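## Task

Put the red-capped bottle upright on the wall ledge marked with a blue label strip. Every other bottle must also finish on the ledge that belongs to it, and each bottle's base must sit entirely on its ledge. Bottles must stay put without the robot supporting them; release them and pull the grippers away at the end.

## Robot and tools

Robot: two arms, left_arm (on the +y side) and right_arm. The names do not match the left or right of any image. Each arm has six joints and a parallel gripper.

Frame: one shared world frame, in metres. The origin sits at table-top height, midway between the arms, roughly 5 to 10 cm behind the table's near edge. +x points out across the table, +z up. Printed gripper positions can be a little wrong, more so at long reach. The gripper point is between the finger pads, about 1 cm short of the tips; fingers extend along the gripper's +z and close along its y.

Row layout (used by every tool that moves the arms): one flat list of 14 numbers, all in [-1, 1]: left_arm's elbow, waist, shoulder, wrist roll, wrist yaw, wrist pitch, opening, then the same seven for right_arm. Always send all 14, even if one arm stays still. Joint numbers are scaled: 1.0 equals 1.202 rad for the waist, 1.258 shoulder, 1.238 elbow, 2.073 wrist pitch, 2.022 for wrist yaw and for wrist roll. Waist, shoulder and wrist roll have flipped signs versus the URDF, in commands and in all readings. Stated ranges are in URDF signs: waist -2.618 to 3.054, shoulder 0.000 to 3.142, elbow 0.000 to 3.142, wrist pitch -1.571 to 1.571, wrist yaw -1.571 to 1.571, wrist roll -2.094 to 2.094. So in your numbers waist runs -3.054 to 2.618 and shoulder -3.142 to 0. Real ends may differ by up to 0.036 rad. Opening is absolute: +1 fully open, -1 closed.

execute_actions(actions): a list of up to 15 actions, run in order. Each action is a table of up to 15 rows; each row lasts one control step (1/30 s), and a short table repeats its final row until 15 steps pass, so one action is 0.5 s. Joint values are offsets from the angles at that action's start, not from the previous row; for the first action of a call they count from the last reported angles. An action asking a joint to go more than 0.036 rad beyond its range end is rejected for both arms; if the first action fails this, or any action is malformed, nothing in the call runs. A joint pushed past its real end stops there, and the result may say "joint sent to its limit" (absence of that line proves nothing). An empty list just returns state and images.

move(target, speed, blocking): target is one 14-number row whose joint values are offsets from the Joint positions in the latest result that showed them. All joints travel together, finishing at the same fraction, so grippers trace curves. speed (0.01 to 2 rad/s, default 0.5) caps the joint with the longest way to go; a move lasts 0.5 to 10 s and is cut off at 10 s. Finger values are applied at once. Moves ignore obstacles and the other arm. Result adds a "move:" line: ending (done, off_target, moving, held, fault), limits=held or limits=none, and each arm's joint farthest from target. With blocking=false you get control after 0.5 s; use wait(0) to poll or stop to brake before sending anything else. Faster moves hit harder; targets set beyond a contact press harder.

wait(seconds): 0 to 10; lets time pass while arms hold the last command, ending early if a running move finishes. stop(): brakes a running move (needs room; fingers continue). zoom_image(camera, region): region [x0, y0, x1, y1] in pixels, at most 504 by 504. finished_scene(scene): 1 or 2; ends that scene for good and reports success, then the next task appears.

Cameras: cam_head_left and cam_head_right (896x504), cam_left_wrist and cam_right_wrist (504x504, fisheye), returned in that order. Calibration (K, D, T_world_to_cam) is supplied and may be slightly off.

Result lines: a state line per arm with end_effector_position (m) and end_effector_quat_wxyz; Joint positions and Joint velocities per arm in the row's joint order (rad, rad/s), plus finger gap in m (0.094 when open); Joint targets, the angles currently driven toward; grip_measured, the opening on the command scale; joint torques (offset, noisy); step readings for actions, with HELD marking steps where an arm was held back; "joint command not followed" when the clearance check altered targets; FAULT and MOTOR HOT lines.

Motion limits: each step, a joint's target may lead its measured angle by at most 0.202 rad (waist), 0.258 (shoulder), 0.238 (elbow), 0.573 (wrist pitch), 0.522 (wrist yaw, wrist roll), and targets are scaled back if they would put the gripper over 70 mm from where it is. Large offsets may need several actions; finish leftovers in the next action. Zero offsets can let an arm droop: first command offsets back to the wanted angles, then zeros, topping up if it still sags.

Gripping: command about 0.03 below grip_measured to hold firmly, less for a lighter hold. Pad force tops out near 50 to 62 N. Readings can be off by about 1 mm.

Avoid: knocking or placing anything off the table, dropping or slamming bottles, hard pushes, arms striking each other, and contact with the bar under the bases and the plate behind it (tops up to about 3 cm above the table, no warning). Occasional tugs on held parts or pushes on loose ones can happen. Holding loads heats motors: 75 °C warns, 90 °C halts that arm for 10 s, 100 °C makes it drop. The robot keeps its last command while you are composing replies.

Each tool is called after "Request:" by a JSON object that holds its "fn" and its "kwargs", one argument or row to a line.

## Session

Request:
{"fn": "execute_actions", "kwargs": {
  "actions": []
}}

Scene clock: 0.00 s.
left_arm: end_effector_position=(+0.3712, +0.3129, +0.4113) grip_measured=+1.000 end_effector_quat_wxyz=(+0.721, +0.003, +0.692, +0.018) | right_arm: end_effector_position=(+0.3649, -0.3531, +0.3990) grip_measured=+1.000 end_effector_quat_wxyz=(+0.713, +0.028, +0.700, -0.004)
Joint names: [elbow, waist, shoulder, wrist roll, wrist yaw, wrist pitch]
Joint positions: left_arm=[ 1.06   0.016 -1.038 -0.009 -0.005  0.003  0.094] | right_arm=[ 1.046  0.014 -1.052  0.007 -0.004 -0.006  0.094]
Joint velocities: left_arm=[-0.027 -0.002 -0.002  0.007 -0.022 -0.007  0.   ] | right_arm=[-0.002  0.002 -0.007  0.022 -0.022  0.022  0.   ]
Joint torques (N m, as the arm reports them, + toward a larger Joint positions number): no reading
Motor temperatures (°C, as the motors report them): left_arm=[35 29 33 31 28 41] | right_arm=[35 32 31 31 29 39]
Joint targets: left_arm=[1.069 0.015 -1.033 -0.009 -0.006 0.001] | right_arm=[1.062 0.012 -1.046 0.008 -0.007 0.010]

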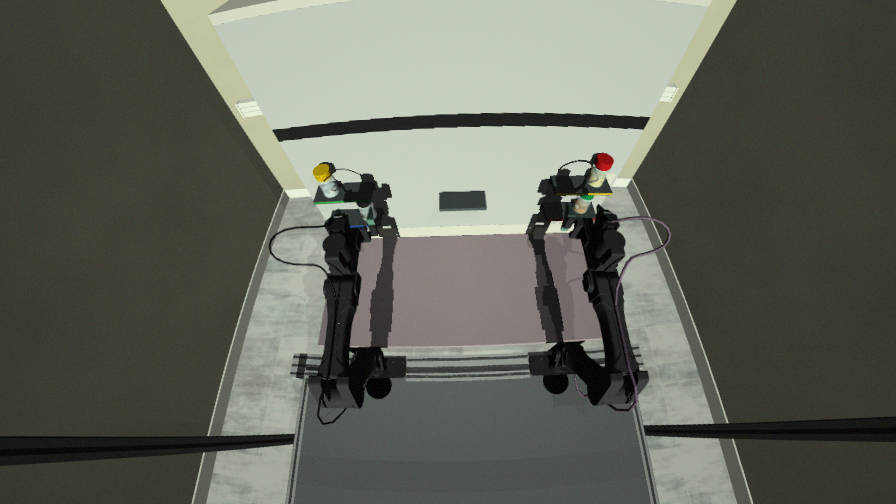

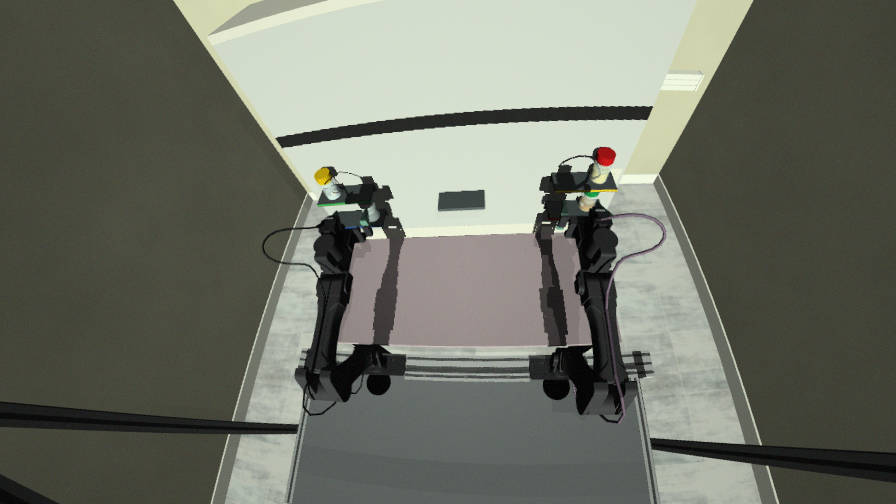

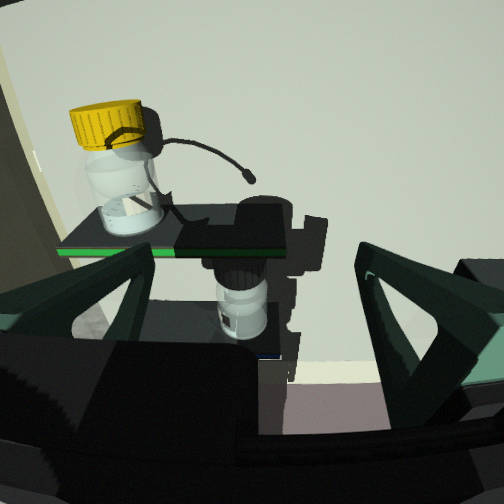

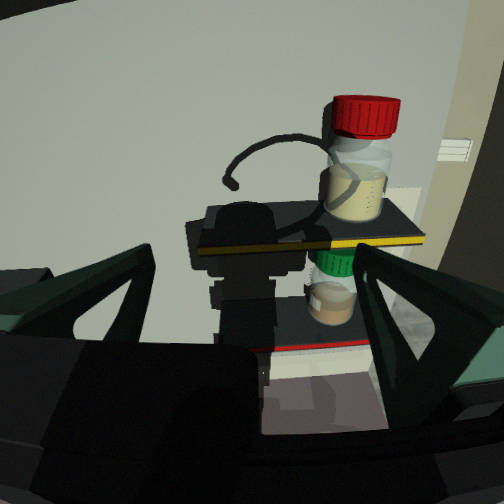

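Request:
{"fn": "zoom_image", "kwargs": {
  "camera": "cam_head_left",
  "region": [290,140,410,250]
}}

Request:
{"fn": "zoom_image", "kwargs": {
  "camera": "cam_head_left",
  "region": [520,140,640,250]
}}

Request:
{"fn": "zoom_image", "kwargs": {
  "camera": "cam_head_left",
  "region": [400,160,520,250]
}}

Region (290, 140, 410, 250) of cam_head_left's 896x504 image, scaled by 4.200, with more detail than that image has; it fills the top 462 rows of this view, and the rest is white.

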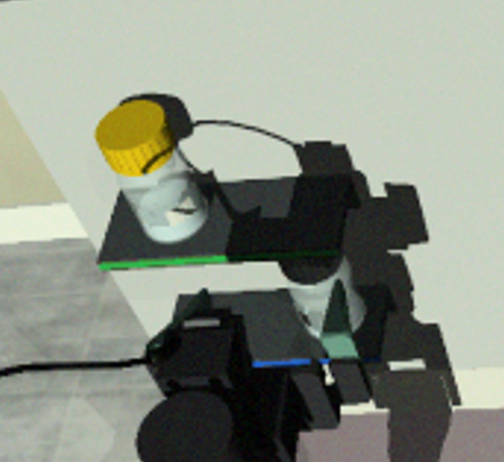

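Region (520, 140, 640, 250) of cam_head_left's 896x504 image, scaled by 4.200, with more detail than that image has; it fills the top 462 rows of this view, and the rest is white.

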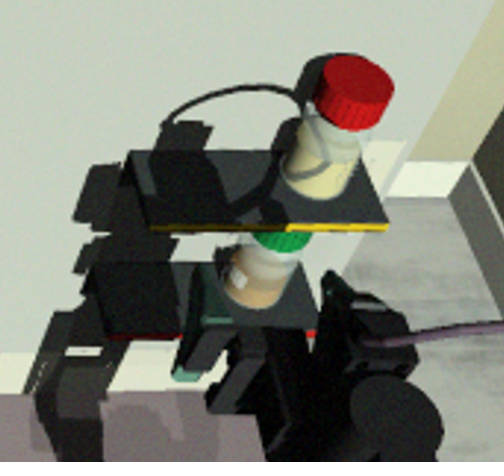

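Region (400, 160, 520, 250) of cam_head_left's 896x504 image, scaled by 4.200, with more detail than that image has; it fills the top 378 rows of this view, and the rest is white.

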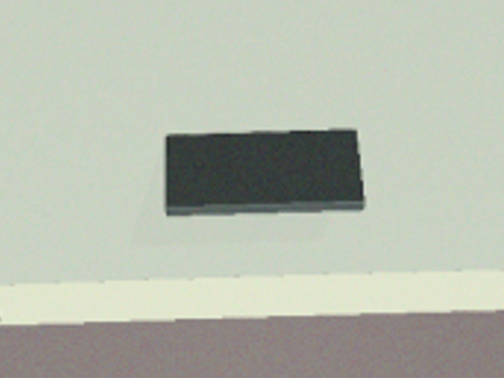

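Request:
{"fn": "move", "kwargs": {
  "target": [0,0,0,0,0,0.01,1, 0.115,0.178,-0.14,0,0,0.082,0.65],
  "speed": 0.5
}}

Scene clock: 63.37 s.
left_arm: end_effector_position=(+0.3712, +0.3129, +0.4129) grip_measured=+1.000 end_effector_quat_wxyz=(+0.724, +0.003, +0.690, +0.018) | right_arm: end_effector_position=(+0.3952, -0.4450, +0.4181) grip_measured=+0.652 end_effector_quat_wxyz=(+0.732, +0.101, +0.668, -0.082)
Joint names: [elbow, waist, shoulder, wrist roll, wrist yaw, wrist pitch]
Joint positions: left_arm=[ 1.06   0.016 -1.038 -0.009 -0.005  0.009  0.094] | right_arm=[ 1.153  0.224 -1.227  0.007 -0.002  0.14   0.078]
Joint velocities: left_arm=[ 0.002  0.002  0.012 -0.007  0.022 -0.037  0.   ] | right_arm=[ 0.002  0.012 -0.002 -0.022 -0.022  0.125 -0.001]
Joint torques (N m, as the arm reports them, + toward a larger Joint positions number): left_arm=[ 6.53  0.01  2.52  0.   -0.01  1.86] | right_arm=[9.15 0.29 3.96 0.01 0.   2.17]
Motor temperatures (°C, as the motors report them): left_arm=[39 29 33 31 28 45] | right_arm=[39 32 31 31 29 43]
Joint targets: left_arm=[1.060 0.016 -1.038 -0.009 -0.005 0.023] | right_arm=[1.188 0.228 -1.228 0.007 -0.003 0.164]
move: off_target (right_arm); limits=none; left_arm: farthest joint: the wrist pitch, 0.015 radians from its target (0.021 radians at the start); right_arm: farthest joint: the elbow, 0.035 radians from its target (0.142 radians at the start)
camera_calibration (this result's frames):
cam_left_wrist: T_world_to_cam=[[0.0165846, -0.998583, -0.0505593, 0.326302], [-0.537771, 0.0337211, -0.842417, 0.543641], [0.842928, 0.0411604, -0.536449, 0.0266177], [0, 0, 0, 1]] pos_world=[0.264506, 0.306412, 0.488749]
cam_right_wrist: T_world_to_cam=[[-0.258096, -0.965178, -0.04263, -0.308738], [-0.476939, 0.165662, -0.863183, 0.629906], [0.840188, -0.202452, -0.503088, -0.0904679], [0, 0, 0, 1]] pos_world=[0.296753, -0.420654, 0.485049]

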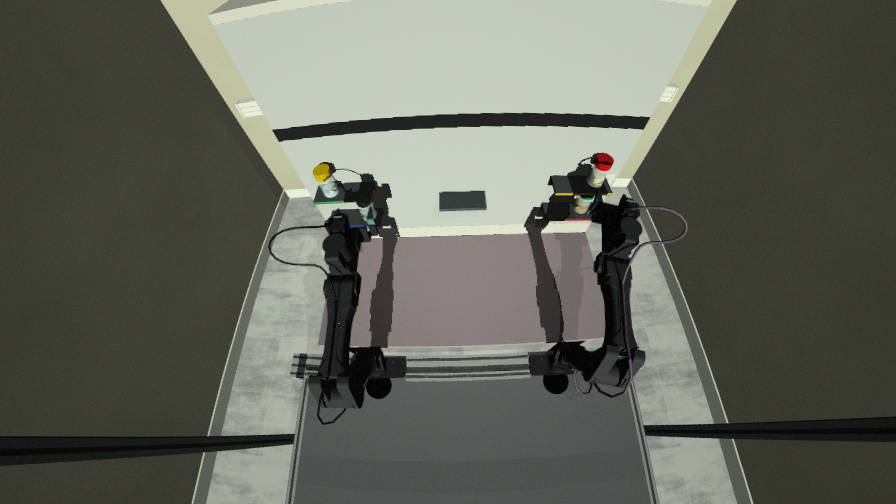

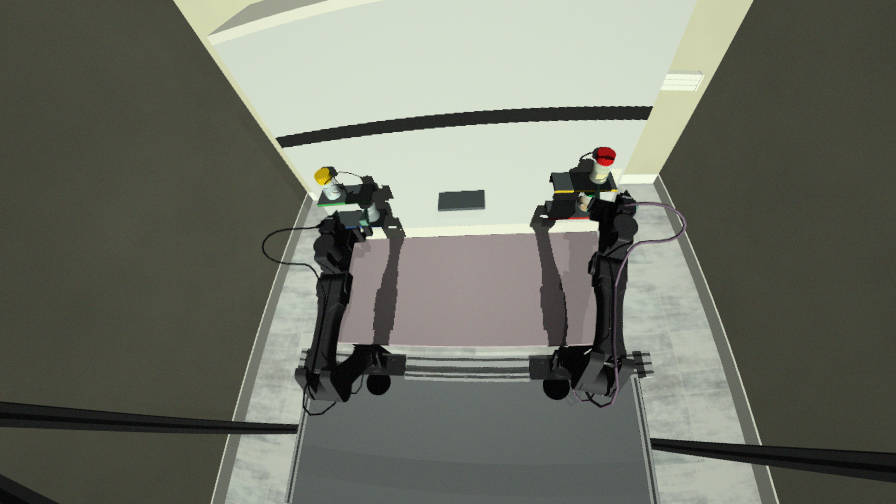

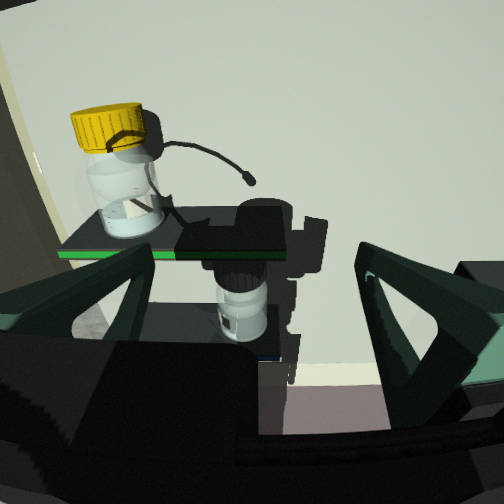

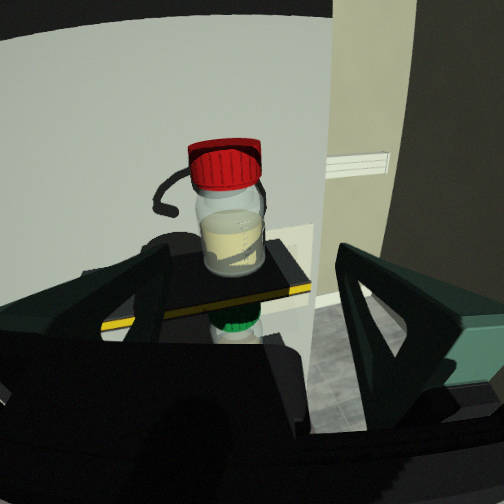

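Request:
{"fn": "move", "kwargs": {
  "target": [0,0,0,0,0,0.01,1, 0.07,-0.038,-0.115,0,0,0.05,0.65],
  "speed": 0.4
}}

Scene clock: 70.90 s.
left_arm: end_effector_position=(+0.3711, +0.3129, +0.4144) grip_measured=+1.000 end_effector_quat_wxyz=(+0.726, +0.003, +0.688, +0.018) | right_arm: end_effector_position=(+0.4387, -0.4408, +0.4012) grip_measured=+0.652 end_effector_quat_wxyz=(+0.728, +0.091, +0.676, -0.070)
Joint names: [elbow, waist, shoulder, wrist roll, wrist yaw, wrist pitch]
Joint positions: left_arm=[ 1.06   0.016 -1.038 -0.009 -0.005  0.015  0.094] | right_arm=[ 1.204  0.193 -1.375  0.007 -0.002  0.219  0.078]
Joint velocities: left_arm=[-0.007  0.022 -0.012  0.007  0.037 -0.051  0.   ] | right_arm=[-0.007  0.007 -0.002  0.022  0.037 -0.037 -0.001]
Joint torques (N m, as the arm reports them, + toward a larger Joint positions number): left_arm=[ 6.52  0.    2.51  0.   -0.01  1.86] | right_arm=[ 9.26 -1.06  6.04 -0.01  0.03  2.14]
Motor temperatures (°C, as the motors report them): left_arm=[39 29 33 31 28 45] | right_arm=[40 32 31 31 29 43]
Joint targets: left_arm=[1.060 0.016 -1.038 -0.009 -0.005 0.029] | right_arm=[1.240 0.178 -1.371 0.007 -0.002 0.244]
move: off_target (right_arm); limits=none; left_arm: farthest joint: the wrist pitch, 0.015 radians from its target (0.021 radians at the start); right_arm: farthest joint: the elbow, 0.036 radians from its target (0.087 radians at the start)
camera_calibration (this result's frames):
cam_left_wrist: T_world_to_cam=[[0.0167737, -0.99858, -0.0505599, 0.326278], [-0.532616, 0.0338716, -0.845679, 0.54427], [0.84619, 0.0411142, -0.531292, 0.0241622], [0, 0, 0, 1]] pos_world=[0.263968, 0.306386, 0.489611]
cam_right_wrist: T_world_to_cam=[[-0.22807, -0.97274, -0.0419684, -0.310891], [-0.495862, 0.15314, -0.854792, 0.634798], [0.837917, -0.174142, -0.517271, -0.115476], [0, 0, 0, 1]] pos_world=[0.340627, -0.419738, 0.46984]

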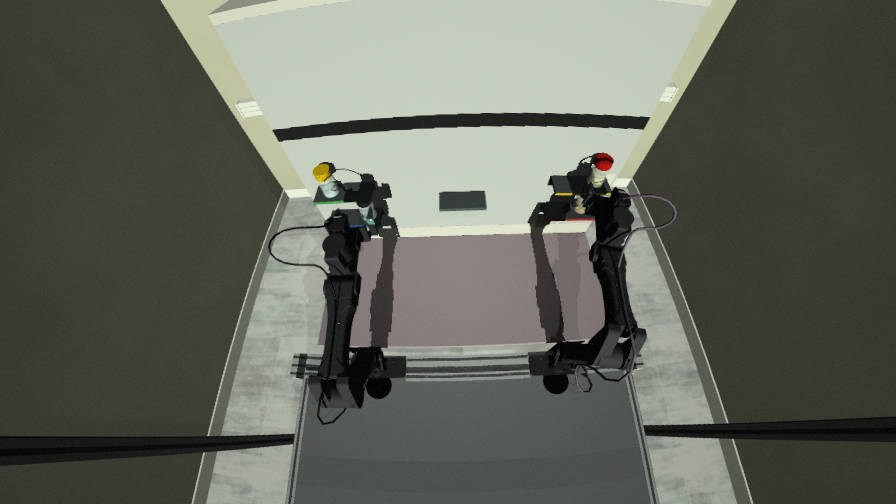

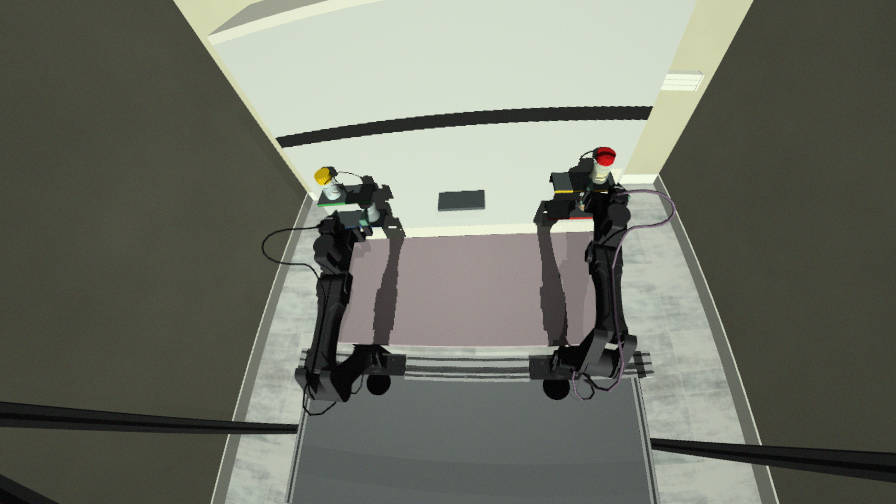

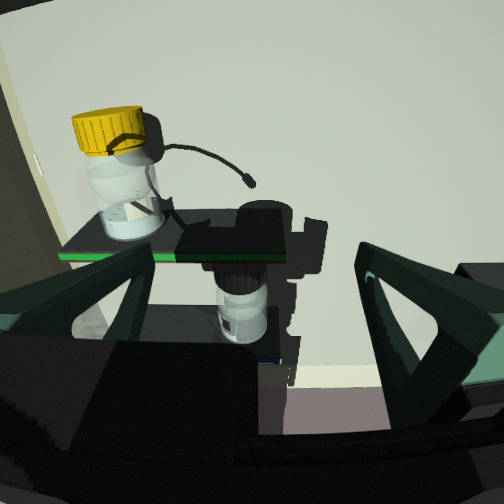

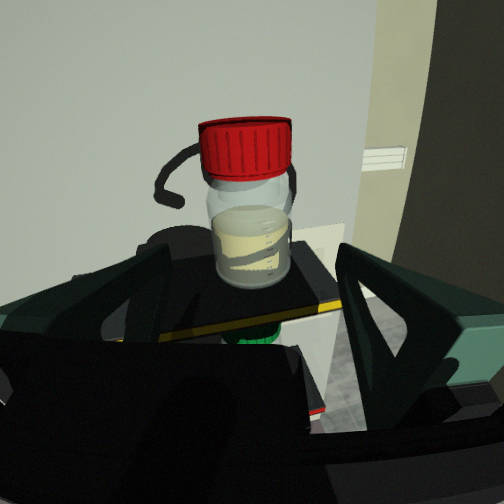

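Request:
{"fn": "move", "kwargs": {
  "target": [0,0,0,0,0,0.01,1, 0.212,0,-0.19,0,0,0.022,0.65],
  "speed": 0.3
}}

Scene clock: 78.00 s.
left_arm: end_effector_position=(+0.3710, +0.3128, +0.4160) grip_measured=+1.000 end_effector_quat_wxyz=(+0.728, +0.003, +0.685, +0.018) | right_arm: end_effector_position=(+0.5007, -0.4553, +0.4038) grip_measured=+0.652 end_effector_quat_wxyz=(+0.729, +0.091, +0.675, -0.070)
Joint names: [elbow, waist, shoulder, wrist roll, wrist yaw, wrist pitch]
Joint positions: left_arm=[ 1.06   0.016 -1.038 -0.009 -0.005  0.022  0.094] | right_arm=[ 1.428  0.193 -1.617  0.007 -0.002  0.24   0.078]
Joint velocities: left_arm=[-0.007  0.017 -0.002 -0.11  -0.022  0.007  0.   ] | right_arm=[-0.007 -0.012  0.007  0.037  0.066  0.037 -0.   ]
Joint torques (N m, as the arm reports them, + toward a larger Joint positions number): left_arm=[ 6.53  0.02  2.51  0.   -0.01  1.86] | right_arm=[ 9.44 -0.03  8.4   0.    0.02  2.12]
Motor temperatures (°C, as the motors report them): left_arm=[39 29 33 31 28 45] | right_arm=[40 32 32 31 29 43]
Joint targets: left_arm=[1.060 0.016 -1.038 -0.009 -0.005 0.036] | right_arm=[1.466 0.193 -1.614 0.007 -0.002 0.265]
move: off_target (right_arm); limits=none; left_arm: farthest joint: the wrist pitch, 0.014 radians from its target (0.020 radians at the start); right_arm: farthest joint: the elbow, 0.038 radians from its target (0.262 radians at the start)
camera_calibration (this result's frames):
cam_left_wrist: T_world_to_cam=[[0.0169747, -0.998577, -0.0505593, 0.326252], [-0.527119, 0.0340312, -0.84911, 0.544922], [0.849622, 0.0410642, -0.525791, 0.0215491], [0, 0, 0, 1]] pos_world=[0.263392, 0.306358, 0.490524]
cam_right_wrist: T_world_to_cam=[[-0.228084, -0.972736, -0.0419741, -0.310786], [-0.492979, 0.152553, -0.856562, 0.668955], [0.839613, -0.174676, -0.514334, -0.17094], [0, 0, 0, 1]] pos_world=[0.402419, -0.434223, 0.472037]

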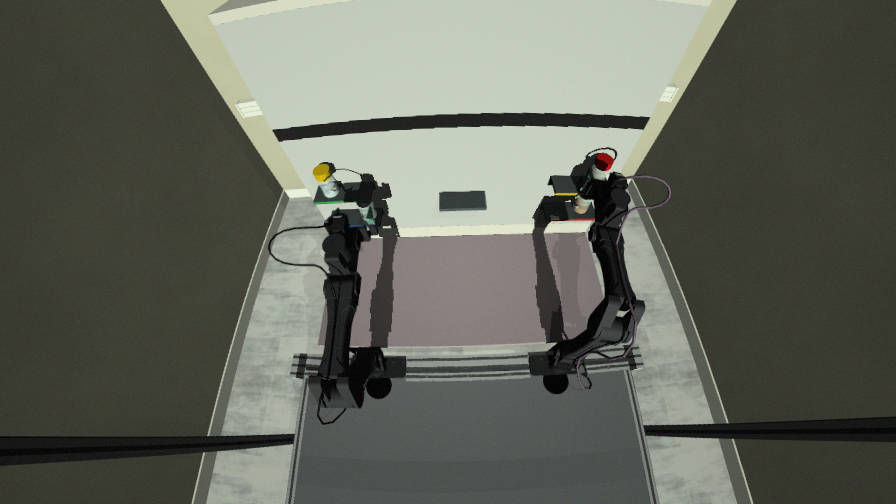

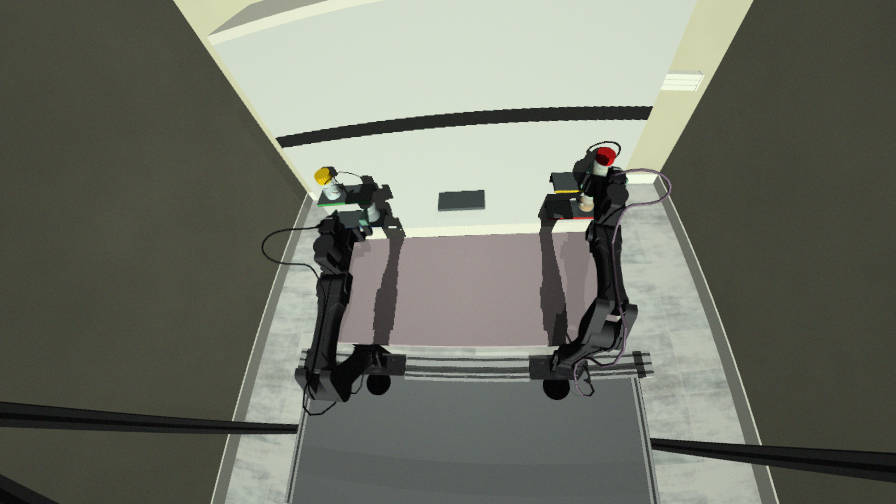

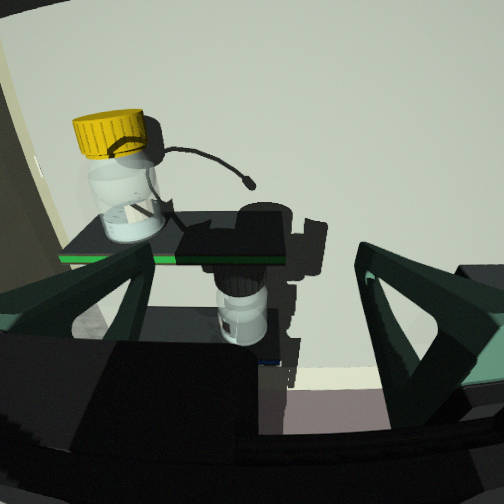

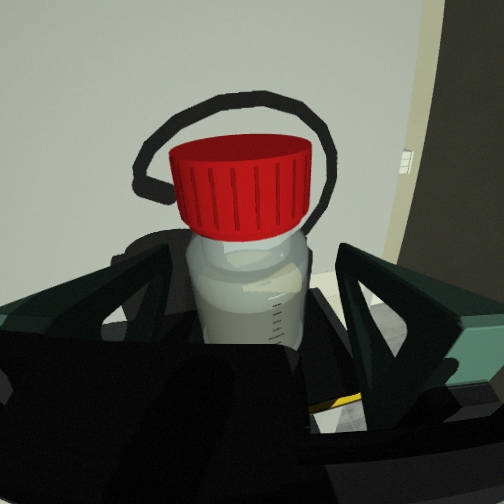

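Request:
{"fn": "move", "kwargs": {
  "target": [0,0,0,0,0,0.01,1, 0.135,0,-0.1,0,0,0.012,0.65],
  "speed": 0.2
}}

Scene clock: 83.67 s.
left_arm: end_effector_position=(+0.3709, +0.3128, +0.4176) grip_measured=+1.000 end_effector_quat_wxyz=(+0.730, +0.003, +0.683, +0.018) | right_arm: end_effector_position=(+0.5265, -0.4610, +0.4016) grip_measured=+0.652 end_effector_quat_wxyz=(+0.722, +0.090, +0.682, -0.070)
Joint names: [elbow, waist, shoulder, wrist roll, wrist yaw, wrist pitch]
Joint positions: left_arm=[ 1.06   0.016 -1.038 -0.009 -0.005  0.028  0.094] | right_arm=[ 1.547  0.194 -1.718  0.011 -0.005  0.202  0.078]
Joint velocities: left_arm=[-0.007 -0.002  0.022 -0.066  0.066  0.007  0.   ] | right_arm=[-0.007  0.002 -0.012  0.081 -0.022 -0.007  0.   ]
Joint torques (N m, as the arm reports them, + toward a larger Joint positions number): left_arm=[ 6.52  0.01  2.49 -0.01 -0.01  1.86] | right_arm=[10.32 -0.05  6.7  -0.04  0.06  2.6 ]
Motor temperatures (°C, as the motors report them): left_arm=[39 29 33 31 28 45] | right_arm=[41 32 33 31 29 44]
Joint targets: left_arm=[1.060 0.016 -1.038 -0.009 -0.005 0.042] | right_arm=[1.596 0.193 -1.743 0.007 -0.002 0.265]
move: off_target (right_arm); limits=none; left_arm: farthest joint: the wrist pitch, 0.015 radians from its target (0.021 radians at the start); right_arm: farthest joint: the wrist pitch, 0.063 radians from its target (0.024 radians at the start)
camera_calibration (this result's frames):
cam_left_wrist: T_world_to_cam=[[0.0171639, -0.998574, -0.0505576, 0.326227], [-0.521924, 0.0341811, -0.852307, 0.54552], [0.852819, 0.0410161, -0.520593, 0.0190859], [0, 0, 0, 1]] pos_world=[0.262843, 0.306332, 0.491379]
cam_right_wrist: T_world_to_cam=[[-0.225669, -0.973479, -0.0375893, -0.313922], [-0.510342, 0.150997, -0.846611, 0.685077], [0.829834, -0.171871, -0.530882, -0.18165], [0, 0, 0, 1]] pos_world=[0.429521, -0.440261, 0.471759]

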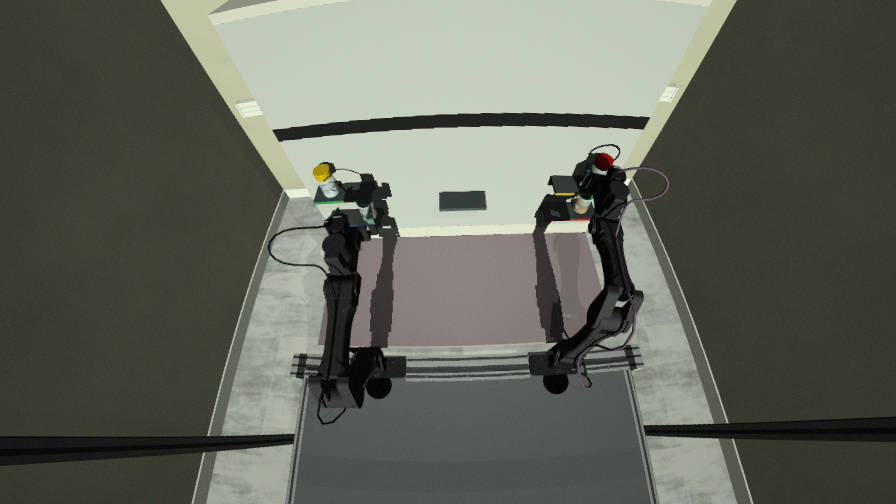

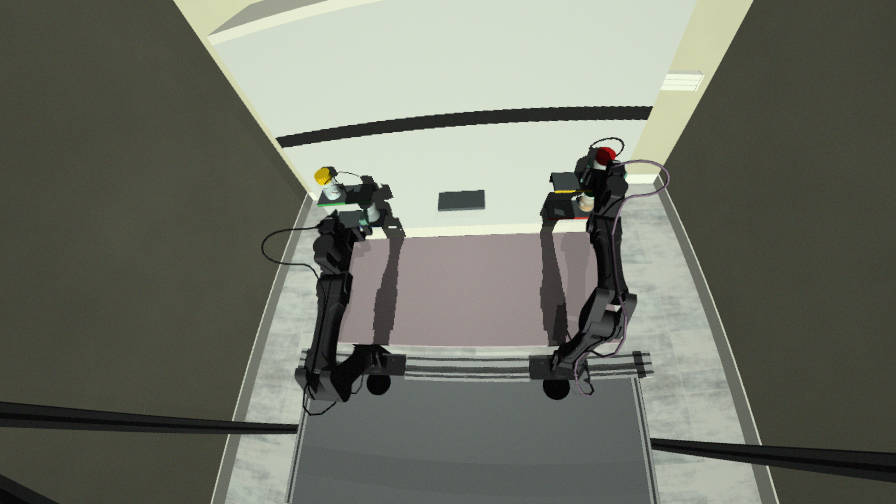

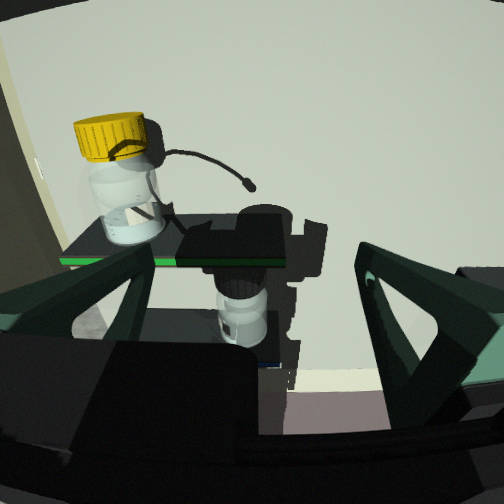

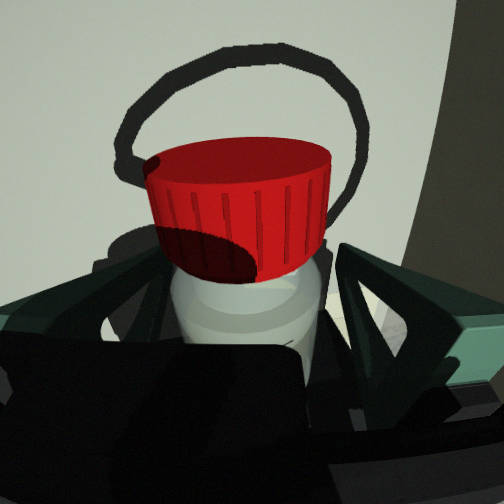

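Request:
{"fn": "execute_actions", "kwargs": {
  "actions": [
    [[0,0,0,0,0,0,1, 0.02,0,0.012,0,0,0.022,0.45]],
    [[0,0,0,0,0,0,1, 0.02,0,0,0,0,0.012,0.28]],
    [[0,0,0,0,0,0,1, 0.03,0,-0.015,0,0,0.012,0.28]]
  ]
}}

Scene clock: 94.60 s.
left_arm: end_effector_position=(+0.3709, +0.3128, +0.4176) grip_measured=+1.000 end_effector_quat_wxyz=(+0.730, +0.003, +0.683, +0.018) | right_arm: end_effector_position=(+0.5282, -0.4614, +0.4048) grip_measured=+0.282 end_effector_quat_wxyz=(+0.730, +0.088, +0.674, -0.070)
Joint names: [elbow, waist, shoulder, wrist roll, wrist yaw, wrist pitch]
Joint positions: left_arm=[ 1.06   0.016 -1.038 -0.009 -0.005  0.028  0.094] | right_arm=[ 1.547  0.194 -1.725  0.011 -0.007  0.231  0.06 ]
Joint velocities: left_arm=[ 0.012 -0.002  0.002  0.022 -0.037 -0.037  0.   ] | right_arm=[ 0.007  0.002 -0.017 -0.007  0.007 -0.051 -0.001]
Joint torques (N m, as the arm reports them, + toward a larger Joint positions number): left_arm=[ 6.53  0.01  2.51  0.   -0.01  1.72] | right_arm=[ 9.41 -0.01  8.08  0.01  0.02  2.04]
Motor temperatures (°C, as the motors report them): left_arm=[39 29 33 31 28 46] | right_arm=[42 32 33 31 29 45]
Joint targets: left_arm=[1.060 0.016 -1.038 -0.009 -0.005 0.028] | right_arm=[1.585 0.194 -1.736 0.011 -0.007 0.248]
Step readings (joint positions; steps 1 to 15: 1st action; 16 to 30: 2nd action; 31 to 45: 3rd action):
0: left_arm=[1.060 0.016 -1.038 -0.009 -0.005 0.028] | right_arm=[1.547 0.194 -1.718 0.011 -0.005 0.202]
1: left_arm=[1.060 0.016 -1.038 -0.009 -0.005 0.028] | right_arm=[1.547 0.194 -1.717 0.011 -0.007 0.203]
2: left_arm=[1.060 0.016 -1.038 -0.009 -0.005 0.028] | right_arm=[1.547 0.194 -1.717 0.011 -0.007 0.208]
4: left_arm=[1.060 0.016 -1.038 -0.009 -0.005 0.028] | right_arm=[1.547 0.194 -1.717 0.011 -0.007 0.213]
8: left_arm=[1.060 0.016 -1.038 -0.009 -0.005 0.028] | right_arm=[1.547 0.194 -1.717 0.011 -0.007 0.220]
15: left_arm=[1.060 0.016 -1.038 -0.009 -0.005 0.028] | right_arm=[1.547 0.194 -1.717 0.011 -0.007 0.223]
16: left_arm=[1.060 0.016 -1.038 -0.009 -0.005 0.028] | right_arm=[1.547 0.194 -1.717 0.011 -0.007 0.223]
17: left_arm=[1.060 0.016 -1.038 -0.009 -0.005 0.028] | right_arm=[1.547 0.194 -1.717 0.011 -0.007 0.223]
19: left_arm=[1.060 0.016 -1.038 -0.009 -0.005 0.028] | right_arm=[1.547 0.194 -1.717 0.011 -0.007 0.224]
23: left_arm=[1.060 0.016 -1.038 -0.009 -0.005 0.028] | right_arm=[1.547 0.194 -1.717 0.011 -0.007 0.224]
30: left_arm=[1.060 0.016 -1.038 -0.009 -0.005 0.028] | right_arm=[1.547 0.194 -1.717 0.011 -0.007 0.224]
31: left_arm=[1.060 0.016 -1.038 -0.009 -0.005 0.028] | right_arm=[1.547 0.194 -1.719 0.011 -0.007 0.225]
32: left_arm=[1.060 0.016 -1.038 -0.009 -0.005 0.028] | right_arm=[1.547 0.194 -1.722 0.011 -0.007 0.228]
34: left_arm=[1.060 0.016 -1.038 -0.009 -0.005 0.028] | right_arm=[1.547 0.194 -1.725 0.011 -0.008 0.231]
38: left_arm=[1.060 0.016 -1.038 -0.009 -0.005 0.028] | right_arm=[1.547 0.194 -1.725 0.011 -0.007 0.231]
45: Joint positions above
camera_calibration (this result's frames):
cam_left_wrist: T_world_to_cam=[[0.0171757, -0.998573, -0.0505574, 0.326226], [-0.521598, 0.0341904, -0.852506, 0.545556], [0.853018, 0.0410131, -0.520267, 0.0189318], [0, 0, 0, 1]] pos_world=[0.262809, 0.306331, 0.491433]
cam_right_wrist: T_world_to_cam=[[-0.223931, -0.973858, -0.0381542, -0.314622], [-0.492586, 0.146873, -0.857781, 0.681971], [0.84096, -0.17329, -0.512598, -0.195323], [0, 0, 0, 1]] pos_world=[0.429734, -0.440407, 0.472855]

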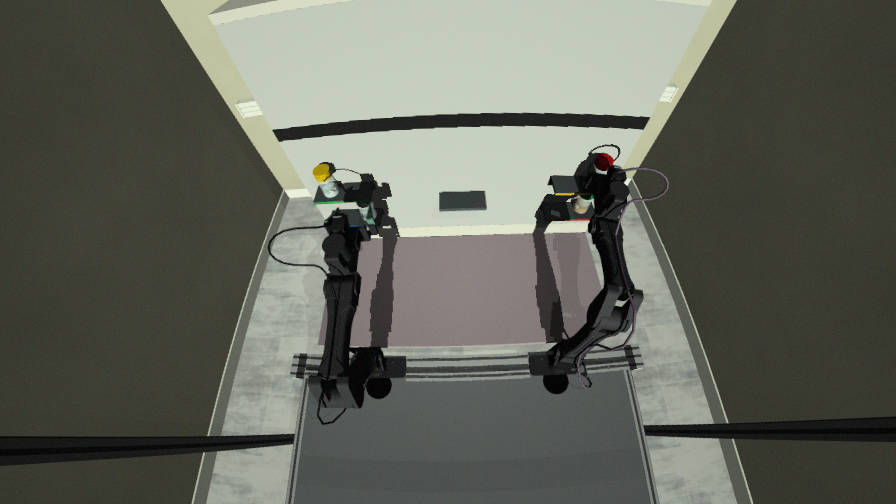

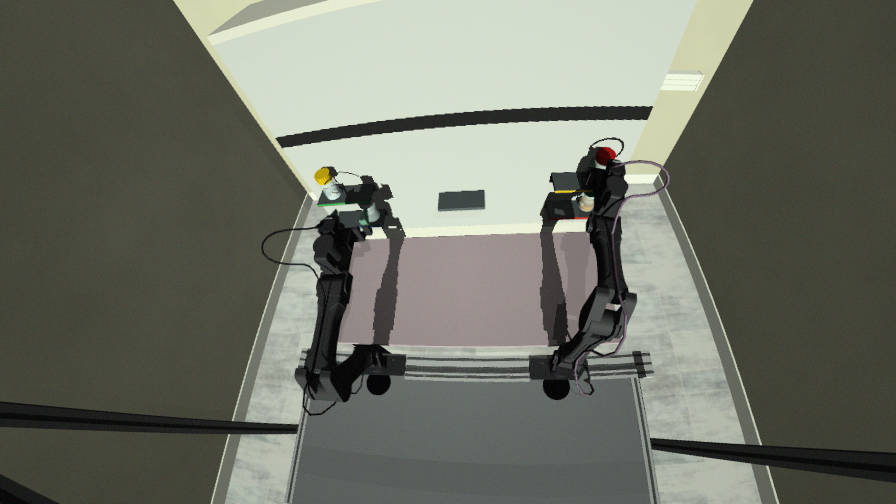

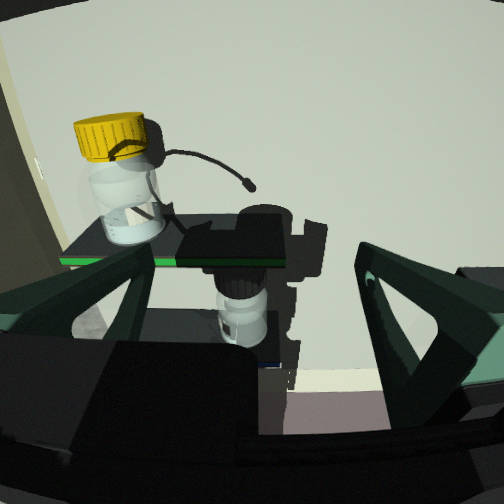

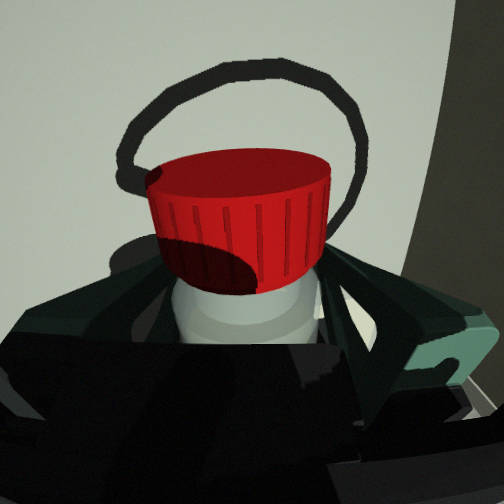

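Request:
{"fn": "execute_actions", "kwargs": {
  "actions": [
    [[0,0,0,0,0,0,1, 0.02,0,0.004,0,0,0.01,0.18]],
    [[0,0,0,0,0,0,1, 0.02,0,0,0,0,0.01,0.1]],
    [[0,0,0,0,0,0,1, 0.02,0,0,0,0,0.01,0.02]]
  ]
}}

Scene clock: 100.87 s.
left_arm: end_effector_position=(+0.3709, +0.3128, +0.4176) grip_measured=+1.000 end_effector_quat_wxyz=(+0.730, +0.003, +0.683, +0.018) | right_arm: end_effector_position=(+0.5284, -0.4604, +0.4056) grip_measured=+0.146 end_effector_quat_wxyz=(+0.731, +0.086, +0.673, -0.068)
Joint names: [elbow, waist, shoulder, wrist roll, wrist yaw, wrist pitch]
Joint positions: left_arm=[ 1.06   0.016 -1.038 -0.009 -0.005  0.028  0.094] | right_arm=[ 1.547  0.194 -1.725  0.011 -0.013  0.234  0.054]
Joint velocities: left_arm=[-0.017  0.007 -0.002  0.007 -0.022  0.051  0.   ] | right_arm=[ 0.002  0.017  0.002  0.007  0.066 -0.037 -0.   ]
Joint torques (N m, as the arm reports them, + toward a larger Joint positions number): left_arm=[ 6.53  0.    2.49  0.   -0.01  1.72] | right_arm=[8.3  0.02 9.22 0.   0.03 2.08]
Motor temperatures (°C, as the motors report them): left_arm=[39 29 32 31 28 45] | right_arm=[42 32 34 31 29 44]
Joint targets: left_arm=[1.060 0.016 -1.038 -0.009 -0.005 0.028] | right_arm=[1.572 0.194 -1.725 0.011 -0.013 0.255]
Step readings (joint positions; steps 1 to 15: 1st action; 16 to 30: 2nd action; 31 to 45: 3rd action):
0: left_arm=[1.060 0.016 -1.038 -0.009 -0.005 0.028] | right_arm=[1.547 0.194 -1.725 0.011 -0.007 0.231]
1: left_arm=[1.060 0.016 -1.038 -0.009 -0.005 0.028] | right_arm=[1.547 0.194 -1.725 0.011 -0.010 0.231]
2: left_arm=[1.060 0.016 -1.038 -0.009 -0.005 0.028] | right_arm=[1.547 0.194 -1.725 0.011 -0.012 0.232]
4: left_arm=[1.060 0.016 -1.038 -0.009 -0.005 0.028] | right_arm=[1.547 0.194 -1.725 0.011 -0.013 0.233]
8: left_arm=[1.060 0.016 -1.038 -0.009 -0.005 0.028] | right_arm=[1.547 0.194 -1.725 0.011 -0.013 0.233]
15: left_arm=[1.060 0.016 -1.038 -0.009 -0.005 0.028] | right_arm=[1.547 0.194 -1.725 0.011 -0.013 0.233]
16: left_arm=[1.060 0.016 -1.038 -0.009 -0.005 0.028] | right_arm=[1.547 0.194 -1.725 0.011 -0.013 0.233]
17: left_arm=[1.060 0.016 -1.038 -0.009 -0.005 0.028] | right_arm=[1.547 0.194 -1.725 0.011 -0.013 0.234]
19: left_arm=[1.060 0.016 -1.038 -0.009 -0.005 0.028] | right_arm=[1.547 0.194 -1.725 0.011 -0.013 0.234]
23: left_arm=[1.060 0.016 -1.038 -0.009 -0.005 0.028] | right_arm=[1.547 0.194 -1.725 0.011 -0.013 0.234]
30: left_arm=[1.060 0.016 -1.038 -0.009 -0.005 0.028] | right_arm=[1.547 0.194 -1.725 0.011 -0.013 0.234]
31: left_arm=[1.060 0.016 -1.038 -0.009 -0.005 0.028] | right_arm=[1.547 0.194 -1.725 0.011 -0.013 0.234]
32: left_arm=[1.060 0.016 -1.038 -0.009 -0.005 0.028] | right_arm=[1.547 0.194 -1.725 0.011 -0.013 0.234]
34: left_arm=[1.060 0.016 -1.038 -0.009 -0.005 0.028] | right_arm=[1.547 0.194 -1.725 0.011 -0.013 0.234]
38: left_arm=[1.060 0.016 -1.038 -0.009 -0.005 0.028] | right_arm=[1.547 0.194 -1.725 0.011 -0.013 0.234]
45: Joint positions above
camera_calibration (this result's frames):
cam_left_wrist: T_world_to_cam=[[0.0171757, -0.998573, -0.0505574, 0.326226], [-0.521598, 0.0341904, -0.852506, 0.545556], [0.853018, 0.0410131, -0.520267, 0.0189318], [0, 0, 0, 1]] pos_world=[0.262809, 0.306331, 0.491433]
cam_right_wrist: T_world_to_cam=[[-0.218428, -0.975139, -0.0373174, -0.317445], [-0.490776, 0.142824, -0.8595, 0.680471], [0.843462, -0.169424, -0.509772, -0.195565], [0, 0, 0, 1]] pos_world=[0.429572, -0.439874, 0.473325]

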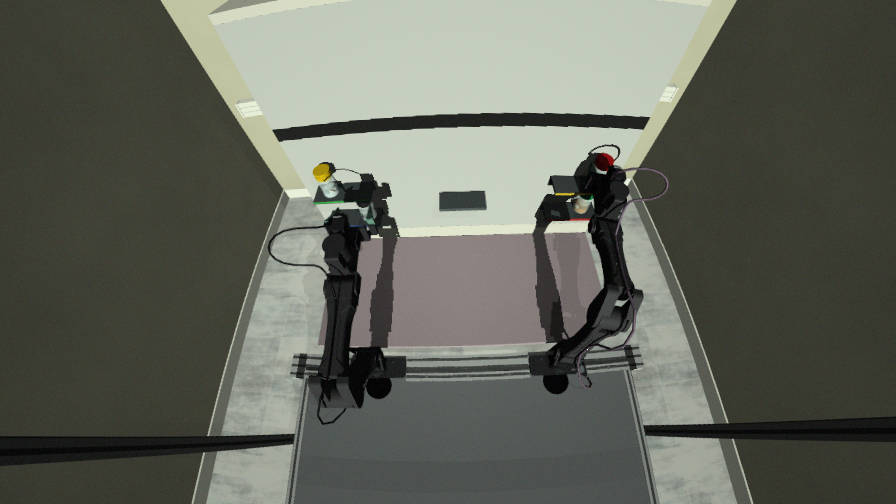

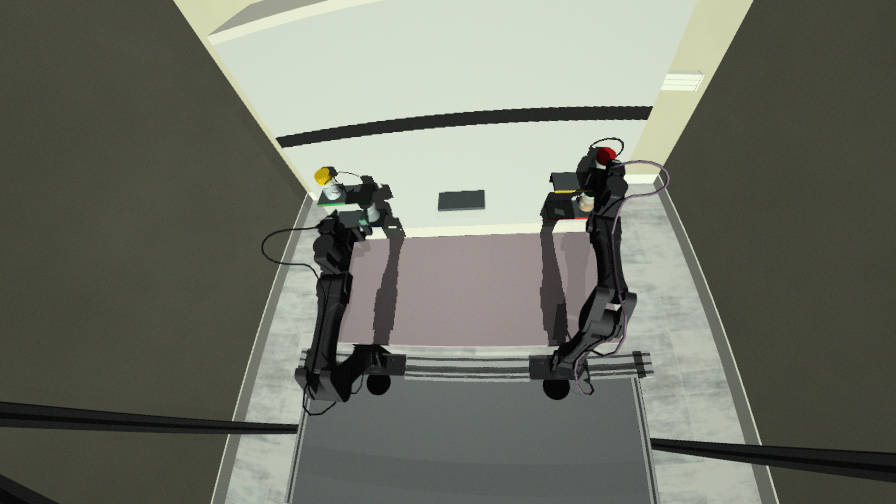

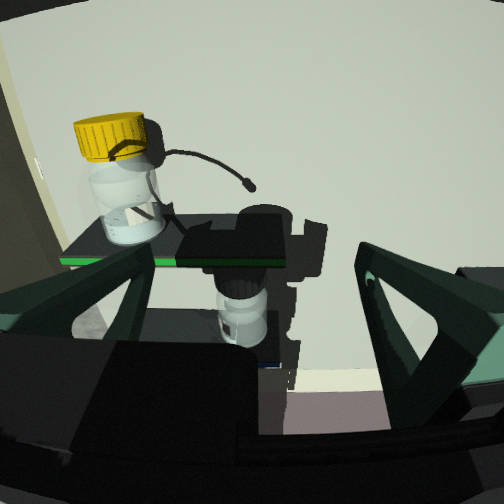

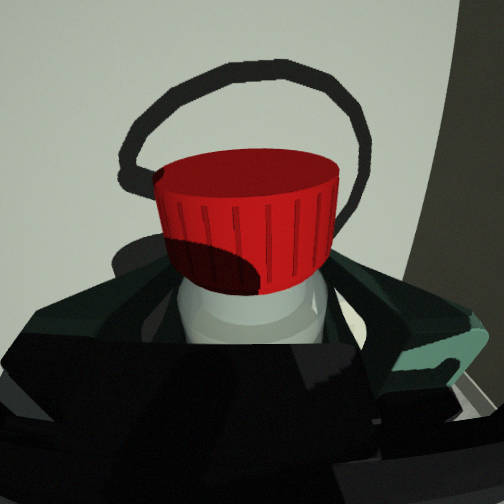

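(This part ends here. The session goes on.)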